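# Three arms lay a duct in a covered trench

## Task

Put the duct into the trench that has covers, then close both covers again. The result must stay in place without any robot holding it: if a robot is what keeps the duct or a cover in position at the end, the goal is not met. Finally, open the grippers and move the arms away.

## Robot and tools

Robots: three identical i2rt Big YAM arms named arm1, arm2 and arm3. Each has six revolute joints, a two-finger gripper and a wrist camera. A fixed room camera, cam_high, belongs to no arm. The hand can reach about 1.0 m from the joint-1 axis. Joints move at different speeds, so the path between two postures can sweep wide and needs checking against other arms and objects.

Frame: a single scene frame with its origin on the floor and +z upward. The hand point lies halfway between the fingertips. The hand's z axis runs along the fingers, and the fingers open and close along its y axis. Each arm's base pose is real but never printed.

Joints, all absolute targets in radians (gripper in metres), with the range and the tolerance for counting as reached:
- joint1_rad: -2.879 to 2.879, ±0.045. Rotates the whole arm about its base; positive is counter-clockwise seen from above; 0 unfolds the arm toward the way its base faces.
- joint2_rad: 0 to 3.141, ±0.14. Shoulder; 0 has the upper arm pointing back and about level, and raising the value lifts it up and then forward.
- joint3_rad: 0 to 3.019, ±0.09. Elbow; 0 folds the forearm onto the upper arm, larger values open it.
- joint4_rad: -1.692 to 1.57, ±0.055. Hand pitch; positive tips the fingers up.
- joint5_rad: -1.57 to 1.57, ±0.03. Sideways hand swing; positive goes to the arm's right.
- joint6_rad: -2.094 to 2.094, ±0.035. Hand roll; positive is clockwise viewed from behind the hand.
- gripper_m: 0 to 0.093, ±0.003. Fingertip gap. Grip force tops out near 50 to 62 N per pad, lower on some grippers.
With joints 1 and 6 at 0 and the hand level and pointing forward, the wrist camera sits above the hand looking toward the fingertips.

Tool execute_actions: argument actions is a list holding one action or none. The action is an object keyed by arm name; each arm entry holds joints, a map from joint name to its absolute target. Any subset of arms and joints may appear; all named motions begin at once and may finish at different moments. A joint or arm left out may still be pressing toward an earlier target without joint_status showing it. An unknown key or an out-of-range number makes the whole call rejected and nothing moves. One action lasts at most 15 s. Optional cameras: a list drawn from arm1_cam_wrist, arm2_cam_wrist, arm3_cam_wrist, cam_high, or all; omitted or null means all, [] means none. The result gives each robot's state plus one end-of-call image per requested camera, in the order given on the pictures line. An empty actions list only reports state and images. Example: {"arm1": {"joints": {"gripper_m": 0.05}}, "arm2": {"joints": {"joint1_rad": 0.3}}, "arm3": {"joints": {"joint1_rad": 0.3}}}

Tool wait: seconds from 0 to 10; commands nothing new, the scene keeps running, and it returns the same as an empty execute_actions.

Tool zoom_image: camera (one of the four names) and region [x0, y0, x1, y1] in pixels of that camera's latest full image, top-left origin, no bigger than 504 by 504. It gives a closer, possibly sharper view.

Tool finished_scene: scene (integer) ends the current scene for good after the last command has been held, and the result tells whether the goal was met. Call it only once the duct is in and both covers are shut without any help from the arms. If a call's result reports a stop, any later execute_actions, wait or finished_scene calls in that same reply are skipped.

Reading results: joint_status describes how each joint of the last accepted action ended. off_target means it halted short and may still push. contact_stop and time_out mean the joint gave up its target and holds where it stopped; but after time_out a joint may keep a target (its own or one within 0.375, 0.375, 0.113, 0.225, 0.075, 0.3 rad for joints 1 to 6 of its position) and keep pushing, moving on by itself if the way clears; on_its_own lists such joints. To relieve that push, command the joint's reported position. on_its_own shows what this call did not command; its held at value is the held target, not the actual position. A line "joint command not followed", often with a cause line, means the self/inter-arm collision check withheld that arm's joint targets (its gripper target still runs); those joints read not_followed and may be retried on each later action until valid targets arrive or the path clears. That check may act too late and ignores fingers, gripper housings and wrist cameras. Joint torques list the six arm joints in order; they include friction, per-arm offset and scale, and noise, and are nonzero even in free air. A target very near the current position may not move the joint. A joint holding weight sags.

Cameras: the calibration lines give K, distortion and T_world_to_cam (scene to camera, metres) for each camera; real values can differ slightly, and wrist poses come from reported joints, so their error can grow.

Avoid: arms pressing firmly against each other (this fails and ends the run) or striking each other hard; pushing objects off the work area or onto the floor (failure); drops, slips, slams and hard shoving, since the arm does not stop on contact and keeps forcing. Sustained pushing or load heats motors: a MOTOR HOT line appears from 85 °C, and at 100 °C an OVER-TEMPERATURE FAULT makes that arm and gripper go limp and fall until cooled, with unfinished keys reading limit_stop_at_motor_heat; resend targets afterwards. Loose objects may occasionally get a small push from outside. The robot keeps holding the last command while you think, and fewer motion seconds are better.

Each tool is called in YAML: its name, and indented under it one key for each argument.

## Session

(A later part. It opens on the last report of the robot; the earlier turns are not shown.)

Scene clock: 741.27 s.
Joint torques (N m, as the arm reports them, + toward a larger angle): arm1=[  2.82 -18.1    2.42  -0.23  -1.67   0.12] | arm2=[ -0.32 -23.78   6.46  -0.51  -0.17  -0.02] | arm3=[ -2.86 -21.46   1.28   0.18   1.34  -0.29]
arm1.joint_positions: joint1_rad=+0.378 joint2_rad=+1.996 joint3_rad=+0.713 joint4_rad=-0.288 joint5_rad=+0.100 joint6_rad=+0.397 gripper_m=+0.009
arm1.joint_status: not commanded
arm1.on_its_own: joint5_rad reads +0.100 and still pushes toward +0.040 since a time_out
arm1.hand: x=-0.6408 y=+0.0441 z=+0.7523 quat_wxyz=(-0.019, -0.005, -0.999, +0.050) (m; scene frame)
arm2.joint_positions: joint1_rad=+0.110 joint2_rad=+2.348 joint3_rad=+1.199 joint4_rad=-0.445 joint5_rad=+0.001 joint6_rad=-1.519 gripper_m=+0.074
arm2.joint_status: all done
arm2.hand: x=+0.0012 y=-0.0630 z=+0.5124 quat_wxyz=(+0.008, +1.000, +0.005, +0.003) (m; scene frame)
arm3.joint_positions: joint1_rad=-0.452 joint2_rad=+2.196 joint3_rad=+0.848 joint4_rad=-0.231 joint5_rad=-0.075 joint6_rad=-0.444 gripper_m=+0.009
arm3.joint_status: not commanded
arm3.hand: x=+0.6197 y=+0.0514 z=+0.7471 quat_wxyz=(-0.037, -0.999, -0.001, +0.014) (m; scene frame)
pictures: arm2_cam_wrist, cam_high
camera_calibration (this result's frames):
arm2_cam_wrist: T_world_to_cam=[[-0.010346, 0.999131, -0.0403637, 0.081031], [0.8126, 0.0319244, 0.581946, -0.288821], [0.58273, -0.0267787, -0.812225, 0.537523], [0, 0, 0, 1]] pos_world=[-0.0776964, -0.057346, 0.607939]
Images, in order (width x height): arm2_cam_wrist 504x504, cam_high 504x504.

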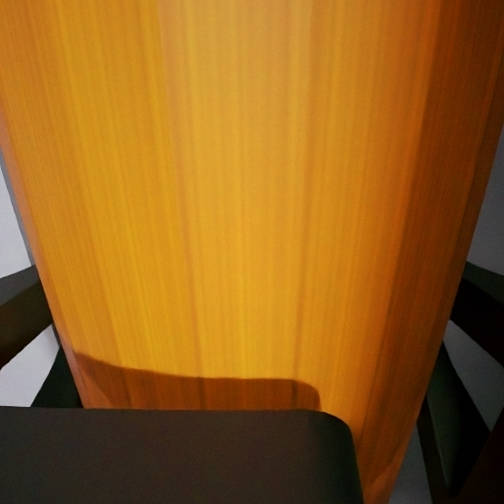

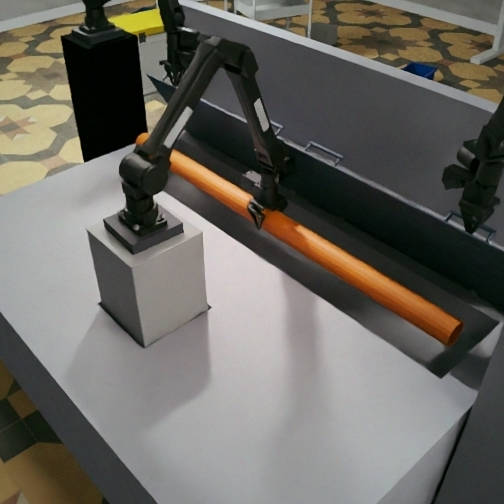

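execute_actions:
  actions: []

Scene clock: 763.60 s.
Joint torques (N m, as the arm reports them, + toward a larger angle): arm1=[  2.86 -17.99   2.42  -0.26  -1.69   0.12] | arm2=[ -0.06 -23.64   6.41  -0.56  -0.2   -0.04] | arm3=[ -2.77 -21.42   1.28   0.15   1.34  -0.29]
arm1.joint_positions: joint1_rad=+0.378 joint2_rad=+1.996 joint3_rad=+0.713 joint4_rad=-0.288 joint5_rad=+0.100 joint6_rad=+0.397 gripper_m=+0.009
arm1.joint_status: not commanded
arm1.on_its_own: joint5_rad reads +0.100 and still pushes toward +0.040 since a time_out
arm1.hand: x=-0.6408 y=+0.0441 z=+0.7523 quat_wxyz=(-0.019, -0.005, -0.999, +0.050) (m; scene frame)
arm2.joint_positions: joint1_rad=+0.110 joint2_rad=+2.348 joint3_rad=+1.199 joint4_rad=-0.445 joint5_rad=+0.001 joint6_rad=-1.519 gripper_m=+0.074
arm2.joint_status: all done
arm2.hand: x=+0.0012 y=-0.0630 z=+0.5124 quat_wxyz=(+0.008, +1.000, +0.005, +0.003) (m; scene frame)
arm3.joint_positions: joint1_rad=-0.452 joint2_rad=+2.196 joint3_rad=+0.848 joint4_rad=-0.231 joint5_rad=-0.075 joint6_rad=-0.444 gripper_m=+0.009
arm3.joint_status: not commanded
arm3.hand: x=+0.6197 y=+0.0514 z=+0.7471 quat_wxyz=(-0.037, -0.999, -0.001, +0.014) (m; scene frame)
pictures: arm1_cam_wrist, arm2_cam_wrist, arm3_cam_wrist, cam_high
camera_calibration (this result's frames):
arm1_cam_wrist: T_world_to_cam=[[0.00377629, -0.994592, 0.103795, -0.0293917], [-0.829458, 0.0548607, 0.555869, -0.946278], [-0.558557, -0.0881924, -0.824765, 0.394491], [0, 0, 0, 1]] pos_world=[-0.564441, 0.0574718, 0.85442]
arm2_cam_wrist: T_world_to_cam=[[-0.010346, 0.999131, -0.0403637, 0.081031], [0.8126, 0.0319244, 0.581946, -0.288821], [0.58273, -0.0267787, -0.812225, 0.537523], [0, 0, 0, 1]] pos_world=[-0.0776964, -0.057346, 0.607939]
arm3_cam_wrist: T_world_to_cam=[[-0.0111614, 0.997766, -0.0658677, 0.00796584], [0.835714, 0.0454774, 0.547279, -0.924986], [0.549052, -0.0489381, -0.834354, 0.406198], [0, 0, 0, 1]] pos_world=[0.550088, 0.0539965, 0.845664]
Images, in order (width x height): arm1_cam_wrist 504x504, arm2_cam_wrist 504x504, arm3_cam_wrist 504x504, cam_high 504x504.

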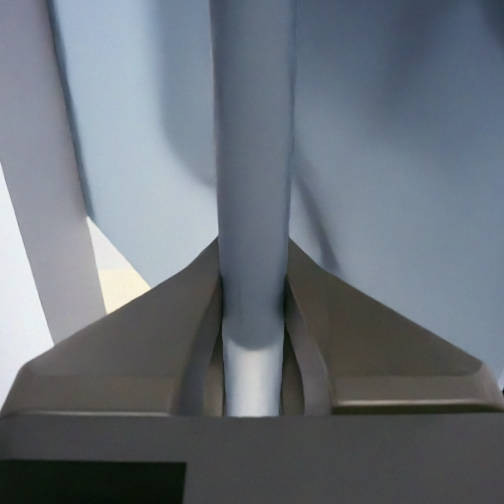

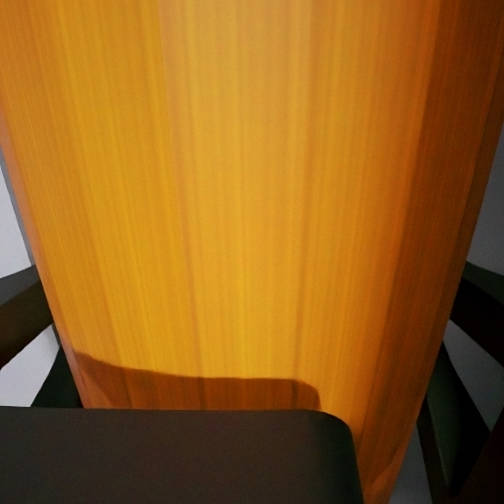

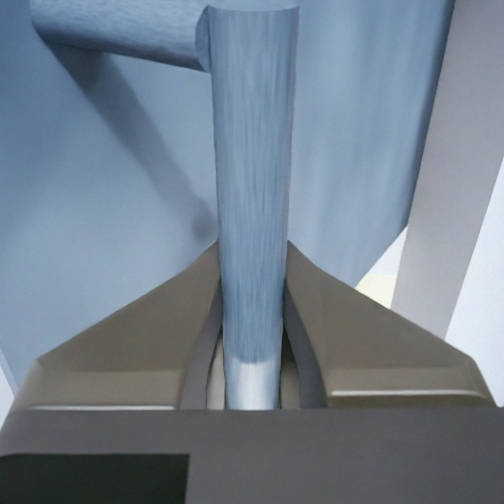

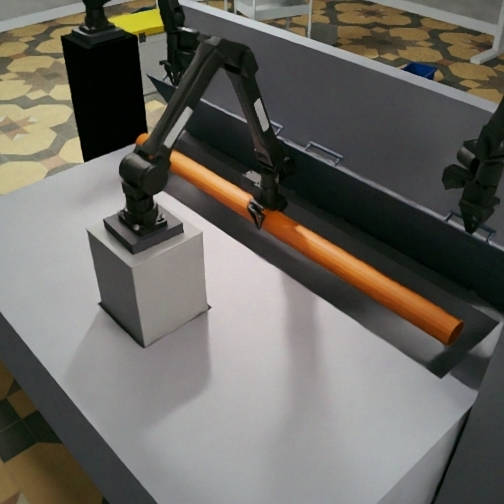

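execute_actions:
  actions:
    - {"arm2":{"joints":{"joint1_rad":0.098,"joint2_rad":2.455,"joint3_rad":1.340,"joint4_rad":-0.352,"joint6_rad":-1.527}}}
  cameras: ["cam_high"]

Scene clock: 766.97 s.
Joint torques (N m, as the arm reports them, + toward a larger angle): arm1=[  2.81 -17.98   2.43  -0.23  -1.67   0.12] | arm2=[ -0.16 -25.87   4.24   0.06  -0.22  -0.02] | arm3=[ -2.8  -21.57   1.28   0.16   1.35  -0.29]
arm1.joint_positions: joint1_rad=+0.378 joint2_rad=+1.996 joint3_rad=+0.713 joint4_rad=-0.288 joint5_rad=+0.100 joint6_rad=+0.397 gripper_m=+0.009
arm1.joint_status: not commanded
arm1.on_its_own: joint5_rad reads +0.100 and still pushes toward +0.040 since a time_out
arm1.hand: x=-0.6408 y=+0.0441 z=+0.7523 quat_wxyz=(-0.019, -0.005, -0.999, +0.050) (m; scene frame)
arm2.joint_positions: joint1_rad=+0.107 joint2_rad=+2.529 joint3_rad=+1.310 joint4_rad=-0.353 joint5_rad=+0.001 joint6_rad=-1.520 gripper_m=+0.074
arm2.joint_status: all done
arm2.hand: x=+0.0023 y=-0.0468 z=+0.4420 quat_wxyz=(-0.003, +1.000, +0.004, +0.002) (m; scene frame)
arm3.joint_positions: joint1_rad=-0.452 joint2_rad=+2.196 joint3_rad=+0.848 joint4_rad=-0.231 joint5_rad=-0.076 joint6_rad=-0.444 gripper_m=+0.009
arm3.joint_status: not commanded
arm3.hand: x=+0.6197 y=+0.0513 z=+0.7471 quat_wxyz=(-0.037, -0.999, -0.001, +0.014) (m; scene frame)
pictures: cam_high
Images, in order (width x height): cam_high 504x504.

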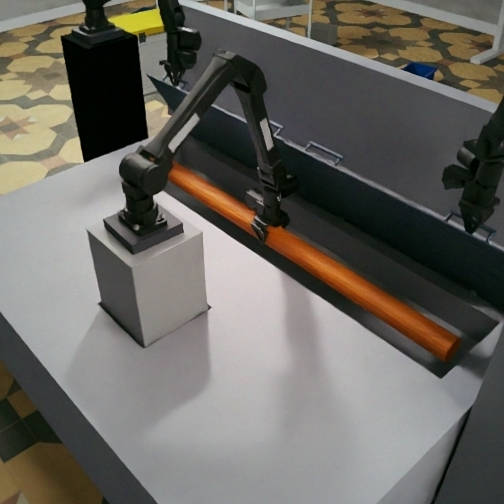

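execute_actions:
  actions:
    - {"arm2":{"joints":{"joint1_rad":0.098,"joint2_rad":2.585,"joint3_rad":1.408,"joint4_rad":-0.300,"joint6_rad":-1.527}}}
  cameras: ["cam_high","arm2_cam_wrist"]

Scene clock: 769.23 s.
Joint torques (N m, as the arm reports them, + toward a larger angle): arm1=[  2.8  -18.14   2.43  -0.23  -1.67   0.12] | arm2=[ -0.38 -24.92   3.48   0.14  -0.2   -0.04] | arm3=[ -2.77 -21.53   1.25   0.16   1.35  -0.29]
arm1.joint_positions: joint1_rad=+0.378 joint2_rad=+1.996 joint3_rad=+0.713 joint4_rad=-0.288 joint5_rad=+0.100 joint6_rad=+0.397 gripper_m=+0.009
arm1.joint_status: not commanded
arm1.on_its_own: joint5_rad reads +0.100 and still pushes toward +0.040 since a time_out
arm1.hand: x=-0.6408 y=+0.0441 z=+0.7523 quat_wxyz=(-0.019, -0.005, -0.999, +0.050) (m; scene frame)
arm2.joint_positions: joint1_rad=+0.107 joint2_rad=+2.658 joint3_rad=+1.383 joint4_rad=-0.303 joint5_rad=+0.001 joint6_rad=-1.520 gripper_m=+0.074
arm2.joint_status: all done
arm2.hand: x=+0.0027 y=-0.0499 z=+0.3891 quat_wxyz=(+0.000, +1.000, +0.004, +0.003) (m; scene frame)
arm3.joint_positions: joint1_rad=-0.452 joint2_rad=+2.196 joint3_rad=+0.848 joint4_rad=-0.231 joint5_rad=-0.076 joint6_rad=-0.444 gripper_m=+0.009
arm3.joint_status: not commanded
arm3.hand: x=+0.6197 y=+0.0513 z=+0.7471 quat_wxyz=(-0.037, -0.999, -0.001, +0.014) (m; scene frame)
pictures: arm2_cam_wrist, cam_high
camera_calibration (this result's frames):
arm2_cam_wrist: T_world_to_cam=[[-0.00739302, 0.999694, -0.0236012, 0.0565171], [0.813287, 0.0197435, 0.581528, -0.219228], [0.581816, -0.0148953, -0.813184, 0.437831], [0, 0, 0, 1]] pos_world=[-0.0760244, -0.0456499, 0.484858]
Images, in order (width x height): arm2_cam_wrist 504x504, cam_high 504x504.

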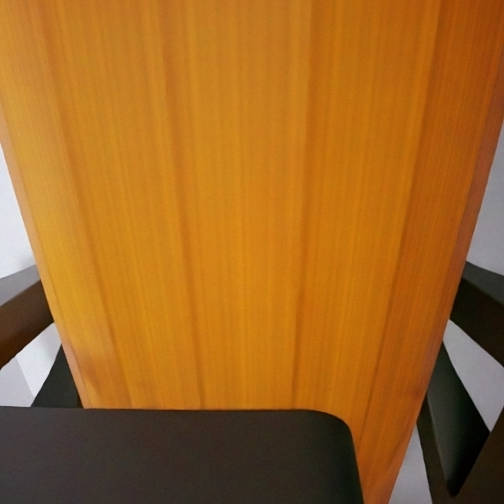

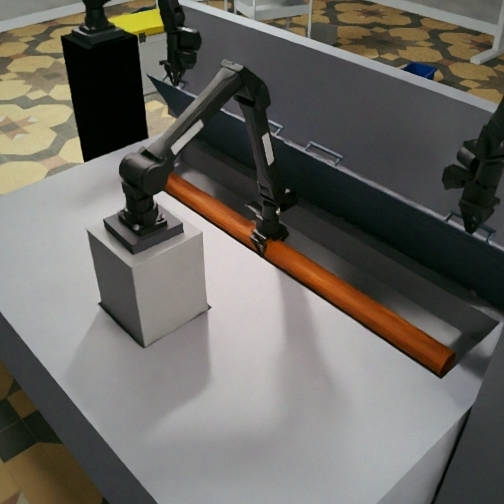

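execute_actions:
  actions:
    - {"arm2":{"joints":{"joint1_rad":0.098,"joint2_rad":2.632,"joint3_rad":1.436,"joint4_rad":-0.284,"joint6_rad":-1.527}}}
  cameras: ["cam_high"]

Scene clock: 770.93 s.
Joint torques (N m, as the arm reports them, + toward a larger angle): arm1=[  2.87 -18.14   2.41  -0.24  -1.68   0.12] | arm2=[ -0.27 -23.83   4.03   0.49  -0.2   -0.04] | arm3=[ -2.91 -21.63   1.29   0.15   1.35  -0.29]
arm1.joint_positions: joint1_rad=+0.378 joint2_rad=+1.996 joint3_rad=+0.713 joint4_rad=-0.288 joint5_rad=+0.100 joint6_rad=+0.397 gripper_m=+0.009
arm1.joint_status: not commanded
arm1.on_its_own: joint5_rad reads +0.100 and still pushes toward +0.040 since a time_out
arm1.hand: x=-0.6408 y=+0.0441 z=+0.7523 quat_wxyz=(-0.019, -0.005, -0.999, +0.050) (m; scene frame)
arm2.joint_positions: joint1_rad=+0.107 joint2_rad=+2.688 joint3_rad=+1.404 joint4_rad=-0.294 joint5_rad=+0.001 joint6_rad=-1.520 gripper_m=+0.074
arm2.joint_status: all done
arm2.hand: x=+0.0028 y=-0.0507 z=+0.3768 quat_wxyz=(+0.001, +1.000, +0.004, +0.003) (m; scene frame)
arm3.joint_positions: joint1_rad=-0.452 joint2_rad=+2.196 joint3_rad=+0.848 joint4_rad=-0.231 joint5_rad=-0.076 joint6_rad=-0.444 gripper_m=+0.009
arm3.joint_status: not commanded
arm3.hand: x=+0.6197 y=+0.0513 z=+0.7471 quat_wxyz=(-0.037, -0.999, -0.001, +0.014) (m; scene frame)
pictures: cam_high
Images, in order (width x height): cam_high 504x504.

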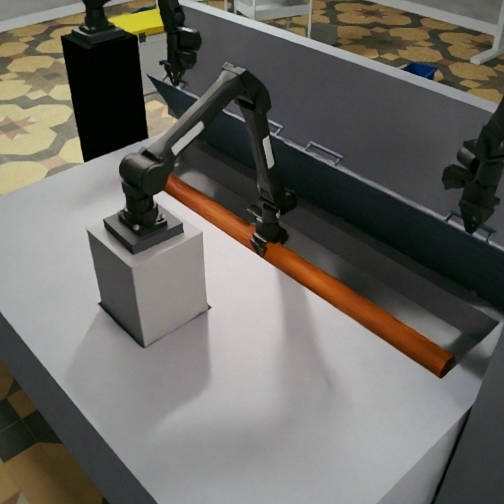

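execute_actions:
  actions:
    - {"arm2":{"joints":{"joint1_rad":0.098,"joint2_rad":2.662,"joint3_rad":1.450,"joint4_rad":-0.274,"joint6_rad":-1.527}}}
  cameras: ["cam_high"]

Scene clock: 772.80 s.
Joint torques (N m, as the arm reports them, + toward a larger angle): arm1=[  2.83 -17.98   2.38  -0.25  -1.68   0.12] | arm2=[ -0.37 -24.1    3.92   0.35  -0.2   -0.01] | arm3=[ -2.97 -21.54   1.28   0.13   1.36  -0.29]
arm1.joint_positions: joint1_rad=+0.378 joint2_rad=+1.996 joint3_rad=+0.713 joint4_rad=-0.288 joint5_rad=+0.100 joint6_rad=+0.397 gripper_m=+0.009
arm1.joint_status: not commanded
arm1.on_its_own: joint5_rad reads +0.100 and still pushes toward +0.040 since a time_out
arm1.hand: x=-0.6408 y=+0.0441 z=+0.7523 quat_wxyz=(-0.019, -0.005, -0.999, +0.050) (m; scene frame)
arm2.joint_positions: joint1_rad=+0.107 joint2_rad=+2.715 joint3_rad=+1.419 joint4_rad=-0.284 joint5_rad=+0.001 joint6_rad=-1.520 gripper_m=+0.074
arm2.joint_status: all done
arm2.hand: x=+0.0029 y=-0.0522 z=+0.3658 quat_wxyz=(+0.001, +1.000, +0.004, +0.003) (m; scene frame)
arm3.joint_positions: joint1_rad=-0.452 joint2_rad=+2.196 joint3_rad=+0.848 joint4_rad=-0.231 joint5_rad=-0.076 joint6_rad=-0.444 gripper_m=+0.009
arm3.joint_status: not commanded
arm3.hand: x=+0.6197 y=+0.0513 z=+0.7471 quat_wxyz=(-0.037, -0.999, -0.001, +0.014) (m; scene frame)
pictures: cam_high
Images, in order (width x height): cam_high 504x504.

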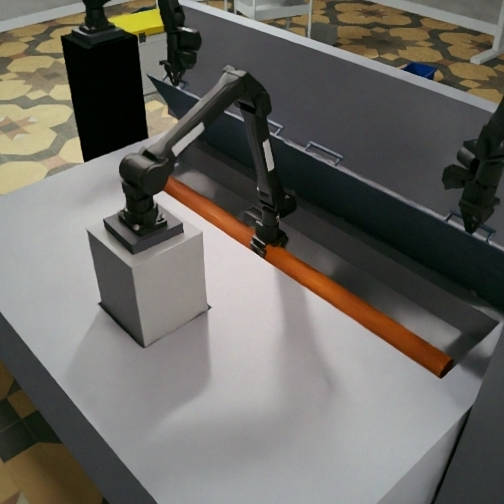

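execute_actions:
  actions:
    - {"arm2":{"joints":{"joint1_rad":0.098,"joint2_rad":2.692,"joint3_rad":1.470,"joint4_rad":-0.263,"joint6_rad":-1.527}}}
  cameras: ["cam_high"]

Scene clock: 774.23 s.
Joint torques (N m, as the arm reports them, + toward a larger angle): arm1=[  2.85 -18.13   2.39  -0.24  -1.67   0.12] | arm2=[ -0.06 -21.71   5.07   0.84  -0.2   -0.04] | arm3=[ -2.85 -21.59   1.3    0.14   1.35  -0.29]
arm1.joint_positions: joint1_rad=+0.378 joint2_rad=+1.996 joint3_rad=+0.713 joint4_rad=-0.288 joint5_rad=+0.100 joint6_rad=+0.397 gripper_m=+0.009
arm1.joint_status: not commanded
arm1.on_its_own: joint5_rad reads +0.100 and still pushes toward +0.040 since a time_out
arm1.hand: x=-0.6408 y=+0.0441 z=+0.7523 quat_wxyz=(-0.019, -0.005, -0.999, +0.050) (m; scene frame)
arm2.joint_positions: joint1_rad=+0.107 joint2_rad=+2.717 joint3_rad=+1.422 joint4_rad=-0.284 joint5_rad=+0.001 joint6_rad=-1.520 gripper_m=+0.074
arm2.joint_status: all done
arm2.hand: x=+0.0029 y=-0.0510 z=+0.3653 quat_wxyz=(+0.000, +1.000, +0.004, +0.003) (m; scene frame)
arm3.joint_positions: joint1_rad=-0.452 joint2_rad=+2.196 joint3_rad=+0.848 joint4_rad=-0.231 joint5_rad=-0.076 joint6_rad=-0.444 gripper_m=+0.009
arm3.joint_status: not commanded
arm3.hand: x=+0.6197 y=+0.0513 z=+0.7471 quat_wxyz=(-0.037, -0.999, -0.001, +0.014) (m; scene frame)
pictures: cam_high
Images, in order (width x height): cam_high 504x504.

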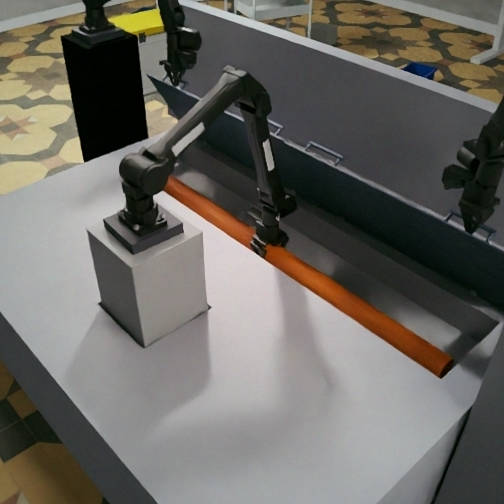

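execute_actions:
  actions:
    - {"arm2":{"joints":{"gripper_m":0.093}}}
  cameras: ["cam_high","arm2_cam_wrist"]

execute_actions:
  actions:
    - {"arm2":{"joints":{"joint1_rad":0.104,"joint2_rad":2.532,"joint3_rad":1.312,"joint4_rad":-0.358,"joint6_rad":-1.522}}}
  cameras: ["cam_high","arm2_cam_wrist"]

Scene clock: 776.53 s.
Joint torques (N m, as the arm reports them, + toward a larger angle): arm1=[  2.85 -18.21   2.43  -0.24  -1.67   0.12] | arm2=[ -0.23 -21.91   4.18   0.75  -0.22   0.  ] | arm3=[ -2.91 -21.63   1.29   0.14   1.35  -0.3 ]
arm1.joint_positions: joint1_rad=+0.378 joint2_rad=+1.996 joint3_rad=+0.713 joint4_rad=-0.288 joint5_rad=+0.100 joint6_rad=+0.397 gripper_m=+0.009
arm1.joint_status: not commanded
arm1.on_its_own: joint5_rad reads +0.100 and still pushes toward +0.040 since a time_out
arm1.hand: x=-0.6408 y=+0.0441 z=+0.7523 quat_wxyz=(-0.019, -0.005, -0.999, +0.050) (m; scene frame)
arm2.joint_positions: joint1_rad=+0.107 joint2_rad=+2.717 joint3_rad=+1.436 joint4_rad=-0.283 joint5_rad=+0.001 joint6_rad=-1.521 gripper_m=+0.093
arm2.joint_status: all done
arm2.hand: x=+0.0024 y=-0.0425 z=+0.3668 quat_wxyz=(-0.007, +1.000, +0.005, +0.002) (m; scene frame)
arm3.joint_positions: joint1_rad=-0.452 joint2_rad=+2.196 joint3_rad=+0.848 joint4_rad=-0.231 joint5_rad=-0.076 joint6_rad=-0.444 gripper_m=+0.009
arm3.joint_status: not commanded
arm3.hand: x=+0.6197 y=+0.0513 z=+0.7471 quat_wxyz=(-0.037, -0.999, -0.001, +0.014) (m; scene frame)
pictures: arm2_cam_wrist, cam_high
camera_calibration (this result's frames):
arm2_cam_wrist: T_world_to_cam=[[-0.00898197, 0.999907, -0.0102759, 0.0437532], [0.813709, 0.0132815, 0.581121, -0.206209], [0.581203, -0.00314198, -0.813752, 0.420663], [0, 0, 0, 1]] pos_world=[-0.0763035, -0.0396887, 0.462597]
Images, in order (width x height): arm2_cam_wrist 504x504, cam_high 504x504.

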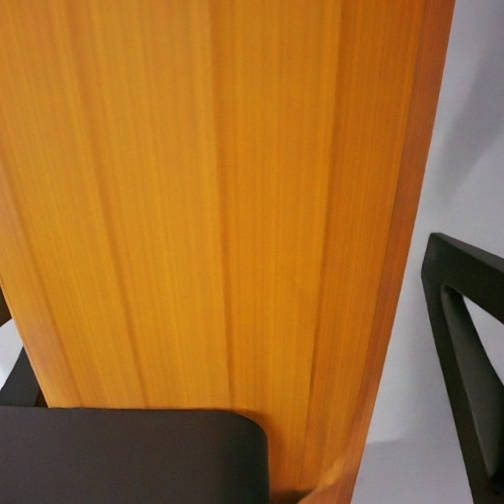

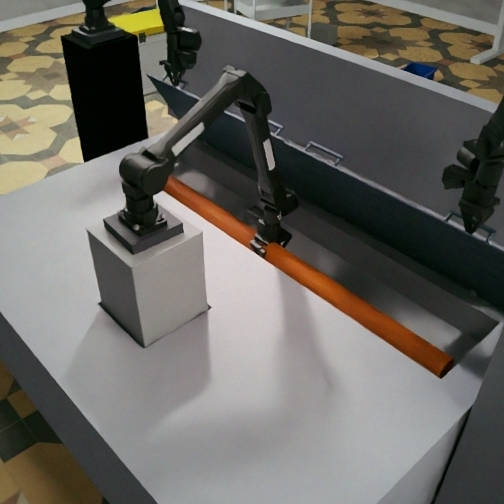

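Scene clock: 777.53 s.
Joint torques (N m, as the arm reports them, + toward a larger angle): arm1=[  2.7  -18.19   2.38  -0.25  -1.67   0.12] | arm2=[  0.41 -19.81   2.59  -0.44  -0.21   0.05] | arm3=[ -2.8  -21.7    1.31   0.14   1.35  -0.29]
arm1.joint_positions: joint1_rad=+0.378 joint2_rad=+1.996 joint3_rad=+0.713 joint4_rad=-0.288 joint5_rad=+0.100 joint6_rad=+0.397 gripper_m=+0.009
arm1.joint_status: not commanded
arm1.on_its_own: joint5_rad reads +0.100 and still pushes toward +0.040 since a time_out
arm1.hand: x=-0.6408 y=+0.0441 z=+0.7523 quat_wxyz=(-0.019, -0.005, -0.999, +0.050) (m; scene frame)
arm2.joint_positions: joint1_rad=+0.107 joint2_rad=+2.537 joint3_rad=+1.312 joint4_rad=-0.344 joint5_rad=+0.001 joint6_rad=-1.522 gripper_m=+0.093
arm2.joint_status: all done
arm2.hand: x=+0.0024 y=-0.0474 z=+0.4383 quat_wxyz=(-0.004, +1.000, +0.005, +0.002) (m; scene frame)
arm3.joint_positions: joint1_rad=-0.452 joint2_rad=+2.196 joint3_rad=+0.848 joint4_rad=-0.231 joint5_rad=-0.076 joint6_rad=-0.444 gripper_m=+0.009
arm3.joint_status: not commanded
arm3.hand: x=+0.6197 y=+0.0513 z=+0.7471 quat_wxyz=(-0.037, -0.999, -0.001, +0.014) (m; scene frame)
pictures: arm2_cam_wrist, cam_high
camera_calibration (this result's frames):
arm2_cam_wrist: T_world_to_cam=[[-0.00933556, 0.999822, -0.0163732, 0.0519721], [0.813493, 0.0171156, 0.581322, -0.247632], [0.581499, -0.00789252, -0.813509, 0.47852], [0, 0, 0, 1]] pos_world=[-0.0763268, -0.0439478, 0.534085]
Images, in order (width x height): arm2_cam_wrist 504x504, cam_high 504x504.

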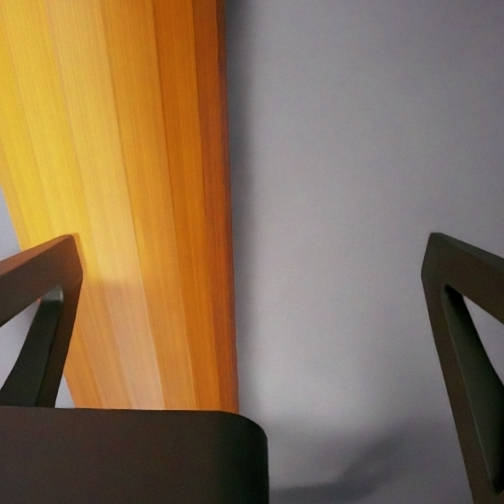

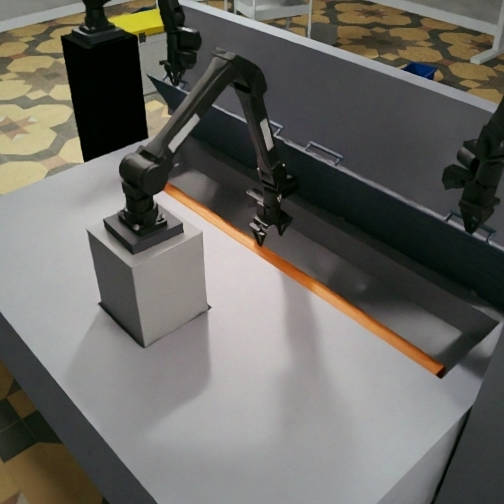

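execute_actions:
  actions:
    - {"arm2":{"joints":{"joint2_rad":2.335,"joint3_rad":1.185,"joint4_rad":-0.440}}}
  cameras: []

execute_actions:
  actions:
    - {"arm2":{"joints":{"joint2_rad":2.059,"joint3_rad":0.956,"joint4_rad":-0.470}}}
  cameras: []

execute_actions:
  actions:
    - {"arm2":{"joints":{"joint2_rad":1.70,"joint3_rad":0.45,"joint4_rad":-0.30}}}
  cameras: ["cam_high"]

Scene clock: 787.27 s.
Joint torques (N m, as the arm reports them, + toward a larger angle): arm1=[  2.75 -18.08   2.36  -0.25  -1.68   0.12] | arm2=[  0.38 -18.68   3.23  -0.34  -0.19   0.04] | arm3=[ -2.88 -21.46   1.3    0.12   1.36  -0.28]
arm1.joint_positions: joint1_rad=+0.378 joint2_rad=+1.996 joint3_rad=+0.713 joint4_rad=-0.288 joint5_rad=+0.100 joint6_rad=+0.397 gripper_m=+0.009
arm1.joint_status: not commanded
arm1.on_its_own: joint5_rad reads +0.100 and still pushes toward +0.040 since a time_out
arm1.hand: x=-0.6408 y=+0.0441 z=+0.7523 quat_wxyz=(-0.019, -0.005, -0.999, +0.050) (m; scene frame)
arm2.joint_positions: joint1_rad=+0.107 joint2_rad=+2.339 joint3_rad=+1.177 joint4_rad=-0.432 joint5_rad=+0.001 joint6_rad=-1.522 gripper_m=+0.093
arm2.joint_status: all done
arm2.hand: x=+0.0034 y=-0.0690 z=+0.5132 quat_wxyz=(+0.008, +1.000, +0.005, +0.003) (m; scene frame)
arm3.joint_positions: joint1_rad=-0.452 joint2_rad=+2.196 joint3_rad=+0.848 joint4_rad=-0.231 joint5_rad=-0.076 joint6_rad=-0.444 gripper_m=+0.009
arm3.joint_status: not commanded
arm3.hand: x=+0.6197 y=+0.0513 z=+0.7471 quat_wxyz=(-0.037, -0.999, -0.001, +0.014) (m; scene frame)
pictures: none
No camera images: the call's "cameras" was empty. Leave "cameras" out to get every camera's image.

Scene clock: 788.33 s.
Joint torques (N m, as the arm reports them, + toward a larger angle): arm1=[  2.71 -18.15   2.41  -0.25  -1.68   0.13] | arm2=[  0.67 -16.57   3.68  -0.29  -0.22   0.06] | arm3=[ -2.97 -21.55   1.28   0.14   1.35  -0.29]
arm1.joint_positions: joint1_rad=+0.378 joint2_rad=+1.996 joint3_rad=+0.713 joint4_rad=-0.288 joint5_rad=+0.100 joint6_rad=+0.397 gripper_m=+0.009
arm1.joint_status: not commanded
arm1.on_its_own: joint5_rad reads +0.100 and still pushes toward +0.040 since a time_out
arm1.hand: x=-0.6408 y=+0.0441 z=+0.7523 quat_wxyz=(-0.019, -0.005, -0.999, +0.050) (m; scene frame)
arm2.joint_positions: joint1_rad=+0.107 joint2_rad=+2.061 joint3_rad=+0.953 joint4_rad=-0.461 joint5_rad=+0.001 joint6_rad=-1.522 gripper_m=+0.093
arm2.joint_status: all done
arm2.hand: x=+0.0060 y=-0.1189 z=+0.5984 quat_wxyz=(-0.004, +1.000, +0.005, +0.002) (m; scene frame)
arm3.joint_positions: joint1_rad=-0.452 joint2_rad=+2.196 joint3_rad=+0.848 joint4_rad=-0.231 joint5_rad=-0.076 joint6_rad=-0.444 gripper_m=+0.009
arm3.joint_status: not commanded
arm3.hand: x=+0.6197 y=+0.0513 z=+0.7471 quat_wxyz=(-0.037, -0.999, -0.001, +0.014) (m; scene frame)
pictures: none
No camera images: the call's "cameras" was empty. Leave "cameras" out to get every camera's image.

Scene clock: 789.57 s.
Joint torques (N m, as the arm reports them, + toward a larger angle): arm1=[  2.83 -18.23   2.45  -0.23  -1.68   0.12] | arm2=[-0.03 -8.85  2.79  0.7  -0.2   0.04] | arm3=[ -2.87 -21.6    1.29   0.14   1.35  -0.29]
arm1.joint_positions: joint1_rad=+0.378 joint2_rad=+1.996 joint3_rad=+0.713 joint4_rad=-0.288 joint5_rad=+0.100 joint6_rad=+0.397 gripper_m=+0.009
arm1.joint_status: not commanded
arm1.on_its_own: joint5_rad reads +0.100 and still pushes toward +0.040 since a time_out
arm1.hand: x=-0.6408 y=+0.0441 z=+0.7523 quat_wxyz=(-0.019, -0.005, -0.999, +0.050) (m; scene frame)
arm2.joint_positions: joint1_rad=+0.107 joint2_rad=+1.704 joint3_rad=+0.440 joint4_rad=-0.315 joint5_rad=+0.001 joint6_rad=-1.522 gripper_m=+0.093
arm2.joint_status: all done
arm2.hand: x=+0.0163 y=-0.2973 z=+0.6390 quat_wxyz=(+0.001, +1.000, +0.005, +0.003) (m; scene frame)
arm3.joint_positions: joint1_rad=-0.452 joint2_rad=+2.196 joint3_rad=+0.848 joint4_rad=-0.231 joint5_rad=-0.076 joint6_rad=-0.444 gripper_m=+0.009
arm3.joint_status: not commanded
arm3.hand: x=+0.6197 y=+0.0513 z=+0.7471 quat_wxyz=(-0.037, -0.999, -0.001, +0.014) (m; scene frame)
pictures: cam_high
Images, in order (width x height): cam_high 504x504.

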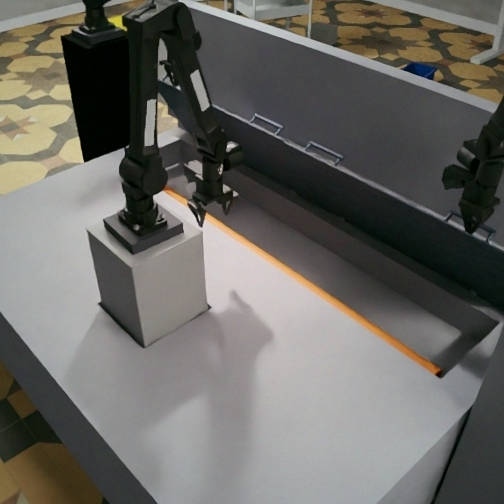

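execute_actions:
  actions:
    - {"arm1":{"joints":{"joint1_rad":0.300,"joint2_rad":1.987,"joint3_rad":0.701,"joint4_rad":-0.217,"joint6_rad":0.275}},"arm3":{"joints":{"joint1_rad":-0.385,"joint2_rad":2.170,"joint3_rad":0.835,"joint4_rad":-0.150,"joint6_rad":-0.355}},"arm2":{"joints":{"joint2_rad":1.45,"joint3_rad":0.30,"joint4_rad":-0.42}}}
  cameras: ["cam_high"]

Scene clock: 795.43 s.
Joint torques (N m, as the arm reports them, + toward a larger angle): arm1=[  1.86 -18.89   2.48   0.63  -0.82  -0.2 ] | arm2=[ 0.39 -6.31  3.27 -0.68 -0.18  0.07] | arm3=[ -1.71 -22.65   1.58   0.81   0.73   0.01]
arm1.joint_positions: joint1_rad=+0.277 joint2_rad=+2.037 joint3_rad=+0.692 joint4_rad=-0.220 joint5_rad=+0.072 joint6_rad=+0.295 gripper_m=+0.009
arm1.joint_status: all done
arm1.on_its_own: joint5_rad reads +0.072 and still pushes toward +0.040 since a time_out
arm1.hand: x=-0.6404 y=+0.0120 z=+0.7371 quat_wxyz=(-0.013, -0.005, -0.999, +0.038) (m; scene frame)
arm2.joint_positions: joint1_rad=+0.107 joint2_rad=+1.457 joint3_rad=+0.293 joint4_rad=-0.407 joint5_rad=+0.001 joint6_rad=-1.523 gripper_m=+0.093
arm2.joint_status: all done
arm2.hand: x=+0.0193 y=-0.3526 z=+0.6697 quat_wxyz=(-0.003, +1.000, +0.005, +0.002) (m; scene frame)
arm3.joint_positions: joint1_rad=-0.364 joint2_rad=+2.236 joint3_rad=+0.825 joint4_rad=-0.160 joint5_rad=-0.060 joint6_rad=-0.356 gripper_m=+0.009
arm3.joint_status: all done
arm3.hand: x=+0.6190 y=+0.0188 z=+0.7311 quat_wxyz=(-0.029, -0.999, +0.000, +0.012) (m; scene frame)
pictures: cam_high
Images, in order (width x height): cam_high 504x504.

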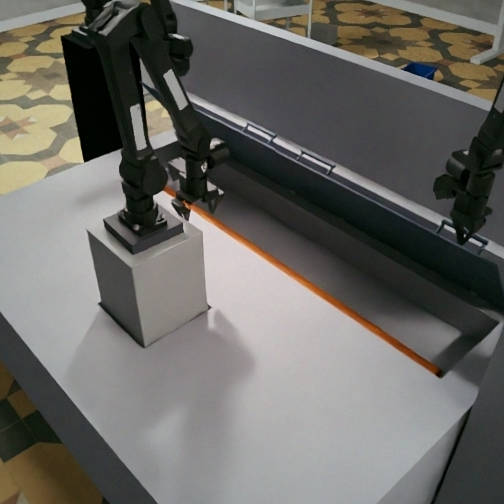

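execute_actions:
  actions:
    - {"arm1":{"joints":{"joint1_rad":0.140,"joint2_rad":2.090,"joint3_rad":0.702,"joint4_rad":-0.116,"joint6_rad":0.125}},"arm3":{"joints":{"joint1_rad":-0.242,"joint2_rad":2.268,"joint3_rad":0.836,"joint4_rad":-0.058,"joint6_rad":-0.218}}}
  cameras: []

execute_actions:
  actions:
    - {"arm1":{"joints":{"joint1_rad":-0.005,"joint2_rad":2.235,"joint3_rad":0.746,"joint4_rad":-0.008,"joint6_rad":-0.018}},"arm3":{"joints":{"joint1_rad":-0.112,"joint2_rad":2.400,"joint3_rad":0.881,"joint4_rad":0.033,"joint6_rad":-0.095}}}
  cameras: ["cam_high"]

Scene clock: 798.20 s.
Joint torques (N m, as the arm reports them, + toward a larger angle): arm1=[  1.54 -20.02   1.82   0.25  -0.2   -0.14] | arm2=[ 0.36 -6.35  3.41 -0.48 -0.18  0.09] | arm3=[ -1.44 -23.12   0.88   0.32   0.25  -0.02]
arm1.joint_positions: joint1_rad=+0.120 joint2_rad=+2.146 joint3_rad=+0.689 joint4_rad=-0.110 joint5_rad=+0.053 joint6_rad=+0.140 gripper_m=+0.009
arm1.joint_status: all done
arm1.hand: x=-0.6422 y=-0.0389 z=+0.7031 quat_wxyz=(-0.005, -0.006, -1.000, +0.030) (m; scene frame)
arm2.joint_positions: joint1_rad=+0.107 joint2_rad=+1.457 joint3_rad=+0.293 joint4_rad=-0.407 joint5_rad=+0.001 joint6_rad=-1.523 gripper_m=+0.093
arm2.joint_status: not commanded
arm2.hand: x=+0.0193 y=-0.3526 z=+0.6697 quat_wxyz=(-0.003, +1.000, +0.005, +0.002) (m; scene frame)
arm3.joint_positions: joint1_rad=-0.223 joint2_rad=+2.337 joint3_rad=+0.826 joint4_rad=-0.058 joint5_rad=-0.049 joint6_rad=-0.216 gripper_m=+0.009
arm3.joint_status: all done
arm3.hand: x=+0.6191 y=-0.0327 z=+0.6965 quat_wxyz=(-0.025, -1.000, -0.001, +0.007) (m; scene frame)
pictures: none
No camera images: the call's "cameras" was empty. Leave "cameras" out to get every camera's image.

Scene clock: 799.20 s.
Joint torques (N m, as the arm reports them, + toward a larger angle): arm1=[  1.75 -21.31   0.41   0.61  -0.03  -0.13] | arm2=[ 0.55 -5.99  3.35 -0.41 -0.19  0.07] | arm3=[ -1.68 -24.16  -0.36   0.57   0.24  -0.08]
arm1.joint_positions: joint1_rad=-0.027 joint2_rad=+2.301 joint3_rad=+0.739 joint4_rad=-0.011 joint5_rad=+0.047 joint6_rad=-0.005 gripper_m=+0.009
arm1.joint_status: all done
arm1.hand: x=-0.6425 y=-0.0864 z=+0.6568 quat_wxyz=(+0.002, -0.006, -1.000, +0.027) (m; scene frame)
arm2.joint_positions: joint1_rad=+0.107 joint2_rad=+1.457 joint3_rad=+0.293 joint4_rad=-0.407 joint5_rad=+0.001 joint6_rad=-1.523 gripper_m=+0.093
arm2.joint_status: not commanded
arm2.hand: x=+0.0193 y=-0.3526 z=+0.6697 quat_wxyz=(-0.003, +1.000, +0.005, +0.002) (m; scene frame)
arm3.joint_positions: joint1_rad=-0.092 joint2_rad=+2.477 joint3_rad=+0.878 joint4_rad=+0.029 joint5_rad=-0.048 joint6_rad=-0.086 gripper_m=+0.009
arm3.joint_status: all done
arm3.hand: x=+0.6187 y=-0.0796 z=+0.6506 quat_wxyz=(-0.025, -1.000, -0.002, +0.003) (m; scene frame)
pictures: cam_high
Images, in order (width x height): cam_high 504x504.

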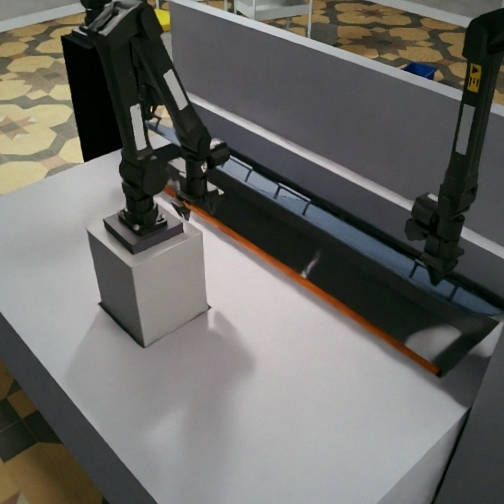

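execute_actions:
  actions:
    - {"arm1":{"joints":{"joint1_rad":-0.156,"joint2_rad":2.390,"joint3_rad":0.835,"joint4_rad":0.042,"joint5_rad":-0.065,"joint6_rad":-0.165}},"arm3":{"joints":{"joint1_rad":0.027,"joint2_rad":2.540,"joint3_rad":0.966,"joint4_rad":0.083,"joint5_rad":0.072,"joint6_rad":0.040}}}
  cameras: ["cam_high"]

Scene clock: 825.73 s.
Joint torques (N m, as the arm reports them, + toward a larger angle): arm1=[  1.83 -23.18  -0.7    0.67  -0.44  -0.12] | arm2=[ 0.36 -5.95  3.37 -0.39 -0.19  0.06] | arm3=[ -2.04 -24.84  -0.99   0.57   0.81  -0.13]
arm1.joint_positions: joint1_rad=-0.174 joint2_rad=+2.464 joint3_rad=+0.834 joint4_rad=+0.039 joint5_rad=-0.047 joint6_rad=-0.154 gripper_m=+0.009
arm1.joint_status: all done
arm1.hand: x=-0.6420 y=-0.1194 z=+0.6055 quat_wxyz=(+0.007, -0.006, -1.000, -0.021) (m; scene frame)
arm2.joint_positions: joint1_rad=+0.107 joint2_rad=+1.457 joint3_rad=+0.293 joint4_rad=-0.407 joint5_rad=+0.001 joint6_rad=-1.523 gripper_m=+0.093
arm2.joint_status: not commanded
arm2.hand: x=+0.0193 y=-0.3526 z=+0.6697 quat_wxyz=(-0.003, +1.000, +0.005, +0.002) (m; scene frame)
arm3.joint_positions: joint1_rad=+0.050 joint2_rad=+2.621 joint3_rad=+0.966 joint4_rad=+0.078 joint5_rad=+0.052 joint6_rad=+0.056 gripper_m=+0.009
arm3.joint_status: all done
arm3.hand: x=+0.6186 y=-0.1123 z=+0.6012 quat_wxyz=(+0.025, -1.000, -0.002, +0.000) (m; scene frame)
pictures: cam_high
Images, in order (width x height): cam_high 504x504.

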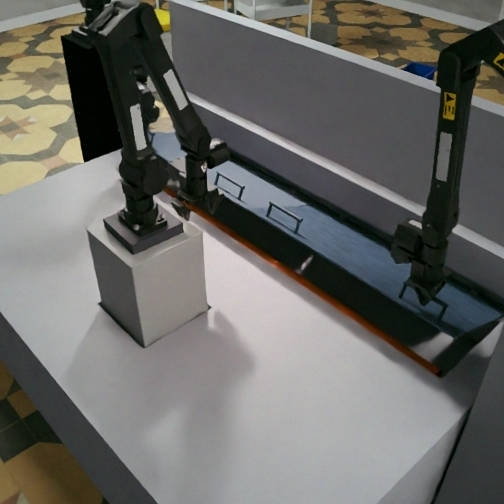

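execute_actions:
  actions:
    - {"arm1":{"joints":{"joint1_rad":-0.310,"joint2_rad":2.525,"joint3_rad":0.968,"joint4_rad":-0.015,"joint5_rad":-0.210,"joint6_rad":-0.325}},"arm3":{"joints":{"joint1_rad":0.182,"joint2_rad":2.668,"joint3_rad":1.095,"joint4_rad":0.043,"joint5_rad":0.220,"joint6_rad":0.203}}}
  cameras: ["cam_high"]

Scene clock: 828.57 s.
Joint torques (N m, as the arm reports them, + toward a larger angle): arm1=[  0.32 -25.53  -1.19   0.1   -0.31  -0.25] | arm2=[ 0.38 -6.01  3.3  -0.44 -0.19  0.07] | arm3=[ -0.29 -26.9   -1.49   0.13   0.62   0.04]
arm1.joint_positions: joint1_rad=-0.307 joint2_rad=+2.613 joint3_rad=+0.969 joint4_rad=-0.008 joint5_rad=-0.200 joint6_rad=-0.301 gripper_m=+0.009
arm1.joint_status: all done
arm1.hand: x=-0.6399 y=-0.1391 z=+0.5578 quat_wxyz=(+0.010, -0.003, -0.995, -0.103) (m; scene frame)
arm2.joint_positions: joint1_rad=+0.107 joint2_rad=+1.457 joint3_rad=+0.293 joint4_rad=-0.407 joint5_rad=+0.001 joint6_rad=-1.523 gripper_m=+0.093
arm2.joint_status: not commanded
arm2.hand: x=+0.0193 y=-0.3526 z=+0.6697 quat_wxyz=(-0.003, +1.000, +0.005, +0.002) (m; scene frame)
arm3.joint_positions: joint1_rad=+0.184 joint2_rad=+2.765 joint3_rad=+1.100 joint4_rad=+0.045 joint5_rad=+0.209 joint6_rad=+0.201 gripper_m=+0.009
arm3.joint_status: all done
arm3.hand: x=+0.6175 y=-0.1331 z=+0.5521 quat_wxyz=(+0.106, -0.994, +0.001, -0.002) (m; scene frame)
pictures: cam_high
Images, in order (width x height): cam_high 504x504.

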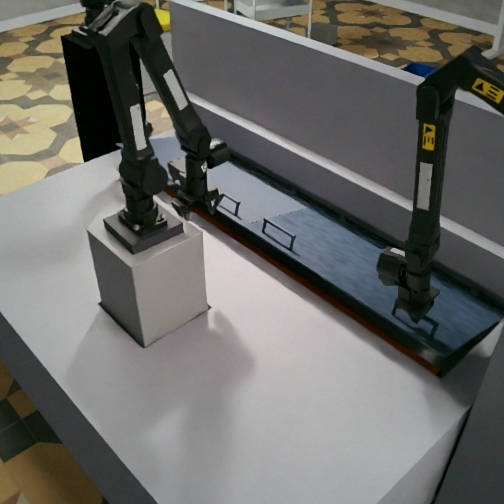

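execute_actions:
  actions:
    - {"arm1":{"joints":{"joint1_rad":-0.385,"joint2_rad":2.640,"joint3_rad":1.095,"joint4_rad":-0.090,"joint5_rad":-0.320,"joint6_rad":-0.415}},"arm3":{"joints":{"joint1_rad":0.265,"joint2_rad":2.782,"joint3_rad":1.222,"joint4_rad":-0.024,"joint5_rad":0.335,"joint6_rad":0.296}}}
  cameras: ["cam_high"]

Scene clock: 832.40 s.
Joint torques (N m, as the arm reports them, + toward a larger angle): arm1=[  0.25 -25.42  -0.71  -0.34  -0.77  -0.25] | arm2=[ 0.39 -6.1   3.32 -0.49 -0.2   0.06] | arm3=[  0.33 -27.27  -1.23  -0.39   1.12   0.09]
arm1.joint_positions: joint1_rad=-0.379 joint2_rad=+2.729 joint3_rad=+1.090 joint4_rad=-0.077 joint5_rad=-0.298 joint6_rad=-0.390 gripper_m=+0.009
arm1.joint_status: all done
arm1.hand: x=-0.6398 y=-0.1478 z=+0.5209 quat_wxyz=(+0.012, -0.001, -0.987, -0.160) (m; scene frame)
arm2.joint_positions: joint1_rad=+0.107 joint2_rad=+1.457 joint3_rad=+0.293 joint4_rad=-0.407 joint5_rad=+0.001 joint6_rad=-1.523 gripper_m=+0.093
arm2.joint_status: not commanded
arm2.hand: x=+0.0193 y=-0.3526 z=+0.6697 quat_wxyz=(-0.003, +1.000, +0.005, +0.002) (m; scene frame)
arm3.joint_positions: joint1_rad=+0.261 joint2_rad=+2.878 joint3_rad=+1.223 joint4_rad=-0.013 joint5_rad=+0.314 joint6_rad=+0.290 gripper_m=+0.009
arm3.joint_status: all done
arm3.hand: x=+0.6178 y=-0.1428 z=+0.5140 quat_wxyz=(+0.162, -0.987, +0.002, -0.002) (m; scene frame)
pictures: cam_high
Images, in order (width x height): cam_high 504x504.

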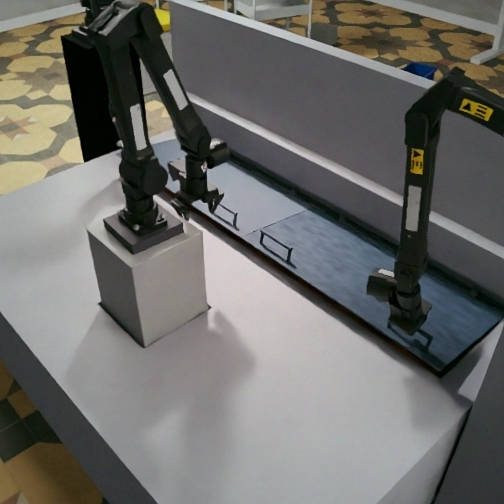

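execute_actions:
  actions:
    - {"arm1":{"joints":{"joint1_rad":-0.412,"joint2_rad":2.700,"joint3_rad":1.158,"joint4_rad":-0.125,"joint5_rad":-0.348,"joint6_rad":-0.440}},"arm3":{"joints":{"joint1_rad":0.294,"joint2_rad":2.842,"joint3_rad":1.288,"joint4_rad":-0.055,"joint5_rad":0.363,"joint6_rad":0.330}}}
  cameras: ["cam_high"]

Scene clock: 835.43 s.
Joint torques (N m, as the arm reports them, + toward a larger angle): arm1=[ -0.05 -25.04  -0.3   -0.51  -0.71  -0.21] | arm2=[ 0.32 -6.47  3.35 -0.46 -0.19  0.05] | arm3=[  0.9  -26.56  -0.82  -0.36   1.02   0.1 ]
arm1.joint_positions: joint1_rad=-0.402 joint2_rad=+2.782 joint3_rad=+1.149 joint4_rad=-0.112 joint5_rad=-0.328 joint6_rad=-0.421 gripper_m=+0.009
arm1.joint_status: all done
arm1.hand: x=-0.6396 y=-0.1511 z=+0.5036 quat_wxyz=(+0.015, -0.001, -0.984, -0.179) (m; scene frame)
arm2.joint_positions: joint1_rad=+0.107 joint2_rad=+1.457 joint3_rad=+0.293 joint4_rad=-0.407 joint5_rad=+0.001 joint6_rad=-1.523 gripper_m=+0.093
arm2.joint_status: not commanded
arm2.hand: x=+0.0193 y=-0.3526 z=+0.6697 quat_wxyz=(-0.003, +1.000, +0.005, +0.002) (m; scene frame)
arm3.joint_positions: joint1_rad=+0.286 joint2_rad=+2.929 joint3_rad=+1.284 joint4_rad=-0.046 joint5_rad=+0.344 joint6_rad=+0.323 gripper_m=+0.009
arm3.joint_status: all done
arm3.hand: x=+0.6169 y=-0.1469 z=+0.4966 quat_wxyz=(+0.180, -0.984, +0.004, -0.003) (m; scene frame)
pictures: cam_high
Images, in order (width x height): cam_high 504x504.

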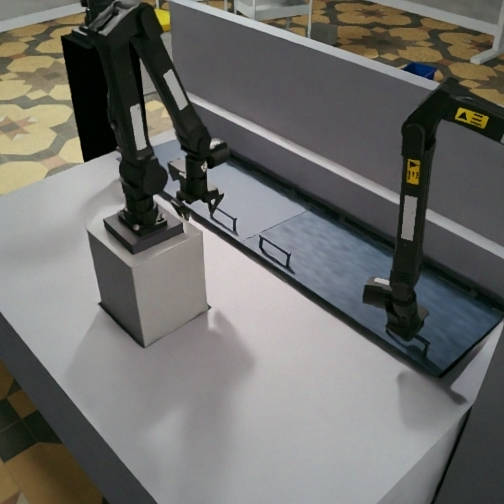

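execute_actions:
  actions:
    - {"arm1":{"joints":{"joint1_rad":-0.430,"joint2_rad":2.752,"joint3_rad":1.208,"joint4_rad":-0.155,"joint5_rad":-0.374,"joint6_rad":-0.462}},"arm3":{"joints":{"joint1_rad":0.315,"joint2_rad":2.895,"joint3_rad":1.340,"joint4_rad":-0.085,"joint5_rad":0.390,"joint6_rad":0.358}}}
  cameras: ["cam_high"]

Scene clock: 837.27 s.
Joint torques (N m, as the arm reports them, + toward a larger angle): arm1=[ -0.24 -24.68  -0.5   -0.61  -0.79  -0.2 ] | arm2=[ 0.29 -5.77  3.23 -0.48 -0.18  0.06] | arm3=[  0.73 -26.26  -1.02  -0.55   1.03   0.14]
arm1.joint_positions: joint1_rad=-0.419 joint2_rad=+2.829 joint3_rad=+1.201 joint4_rad=-0.139 joint5_rad=-0.352 joint6_rad=-0.444 gripper_m=+0.009
arm1.joint_status: all done
arm1.hand: x=-0.6395 y=-0.1530 z=+0.4877 quat_wxyz=(+0.016, +0.000, -0.981, -0.195) (m; scene frame)
arm2.joint_positions: joint1_rad=+0.107 joint2_rad=+1.457 joint3_rad=+0.293 joint4_rad=-0.407 joint5_rad=+0.001 joint6_rad=-1.523 gripper_m=+0.093
arm2.joint_status: not commanded
arm2.hand: x=+0.0193 y=-0.3526 z=+0.6697 quat_wxyz=(-0.003, +1.000, +0.005, +0.002) (m; scene frame)
arm3.joint_positions: joint1_rad=+0.305 joint2_rad=+2.976 joint3_rad=+1.340 joint4_rad=-0.073 joint5_rad=+0.372 joint6_rad=+0.348 gripper_m=+0.009
arm3.joint_status: all done
arm3.hand: x=+0.6171 y=-0.1493 z=+0.4806 quat_wxyz=(+0.195, -0.981, +0.004, -0.003) (m; scene frame)
pictures: cam_high
Images, in order (width x height): cam_high 504x504.

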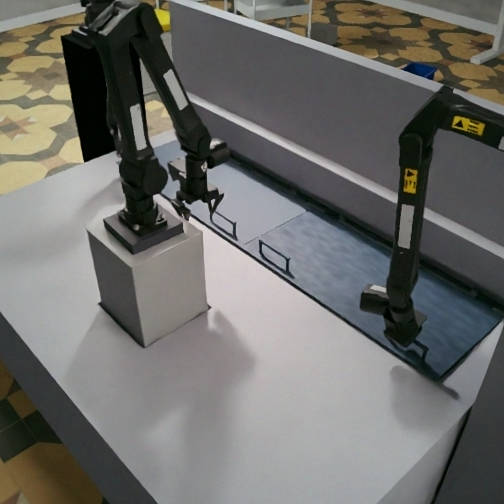

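execute_actions:
  actions:
    - {"arm1":{"joints":{"joint1_rad":-0.442,"joint2_rad":2.792,"joint3_rad":1.234,"joint4_rad":-0.175,"joint5_rad":-0.394,"joint6_rad":-0.478}},"arm3":{"joints":{"joint1_rad":0.326,"joint2_rad":2.935,"joint3_rad":1.366,"joint4_rad":-0.103,"joint5_rad":0.410,"joint6_rad":0.372}}}
  cameras: ["cam_high"]

Scene clock: 839.20 s.
Joint torques (N m, as the arm reports them, + toward a larger angle): arm1=[ -0.18 -23.33  -0.58  -0.73  -0.74  -0.21] | arm2=[ 0.38 -5.84  3.31 -0.41 -0.18  0.07] | arm3=[  0.89 -24.58  -0.94  -0.68   1.     0.13]
arm1.joint_positions: joint1_rad=-0.430 joint2_rad=+2.854 joint3_rad=+1.228 joint4_rad=-0.157 joint5_rad=-0.374 joint6_rad=-0.460 gripper_m=+0.009
arm1.joint_status: all done
arm1.hand: x=-0.6401 y=-0.1531 z=+0.4804 quat_wxyz=(+0.015, -0.001, -0.978, -0.208) (m; scene frame)
arm2.joint_positions: joint1_rad=+0.107 joint2_rad=+1.457 joint3_rad=+0.293 joint4_rad=-0.407 joint5_rad=+0.001 joint6_rad=-1.523 gripper_m=+0.093
arm2.joint_status: not commanded
arm2.hand: x=+0.0193 y=-0.3526 z=+0.6697 quat_wxyz=(-0.003, +1.000, +0.005, +0.002) (m; scene frame)
arm3.joint_positions: joint1_rad=+0.315 joint2_rad=+2.997 joint3_rad=+1.365 joint4_rad=-0.088 joint5_rad=+0.393 joint6_rad=+0.362 gripper_m=+0.009
arm3.joint_status: all done
arm3.hand: x=+0.6178 y=-0.1492 z=+0.4740 quat_wxyz=(+0.207, -0.978, +0.004, -0.002) (m; scene frame)
pictures: cam_high
Images, in order (width x height): cam_high 504x504.

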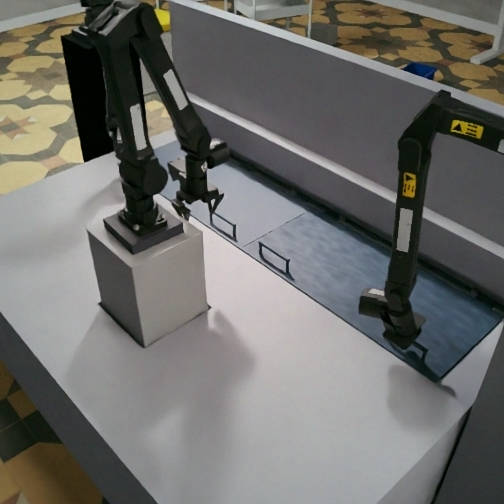

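execute_actions:
  actions:
    - {"arm1":{"joints":{"joint1_rad":-0.446,"joint2_rad":2.832,"joint3_rad":1.244,"joint4_rad":-0.185,"joint5_rad":-0.400,"joint6_rad":-0.482}},"arm3":{"joints":{"joint1_rad":0.330,"joint2_rad":2.975,"joint3_rad":1.378,"joint4_rad":-0.112,"joint5_rad":0.418,"joint6_rad":0.378}}}
  cameras: ["cam_high"]

Scene clock: 841.30 s.
Joint torques (N m, as the arm reports them, + toward a larger angle): arm1=[ -0.14 -19.89  -0.34  -0.59  -0.57  -0.18] | arm2=[-0.06 -6.08  3.36 -0.4  -0.21  0.07] | arm3=[  0.95 -21.    -0.54  -0.51   0.81   0.12]
arm1.joint_positions: joint1_rad=-0.435 joint2_rad=+2.858 joint3_rad=+1.235 joint4_rad=-0.170 joint5_rad=-0.385 joint6_rad=-0.468 gripper_m=+0.009
arm1.joint_status: all done
arm1.hand: x=-0.6406 y=-0.1526 z=+0.4800 quat_wxyz=(+0.016, -0.001, -0.977, -0.215) (m; scene frame)
arm2.joint_positions: joint1_rad=+0.107 joint2_rad=+1.457 joint3_rad=+0.293 joint4_rad=-0.407 joint5_rad=+0.001 joint6_rad=-1.523 gripper_m=+0.093
arm2.joint_status: not commanded
arm2.hand: x=+0.0193 y=-0.3526 z=+0.6697 quat_wxyz=(-0.003, +1.000, +0.005, +0.002) (m; scene frame)
arm3.joint_positions: joint1_rad=+0.320 joint2_rad=+3.000 joint3_rad=+1.371 joint4_rad=-0.101 joint5_rad=+0.405 joint6_rad=+0.370 gripper_m=+0.009
arm3.joint_status: all done
arm3.hand: x=+0.6183 y=-0.1489 z=+0.4737 quat_wxyz=(+0.214, -0.977, +0.004, -0.003) (m; scene frame)
pictures: cam_high
Images, in order (width x height): cam_high 504x504.

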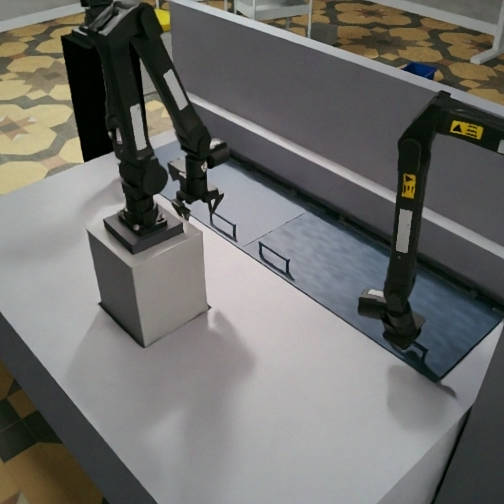

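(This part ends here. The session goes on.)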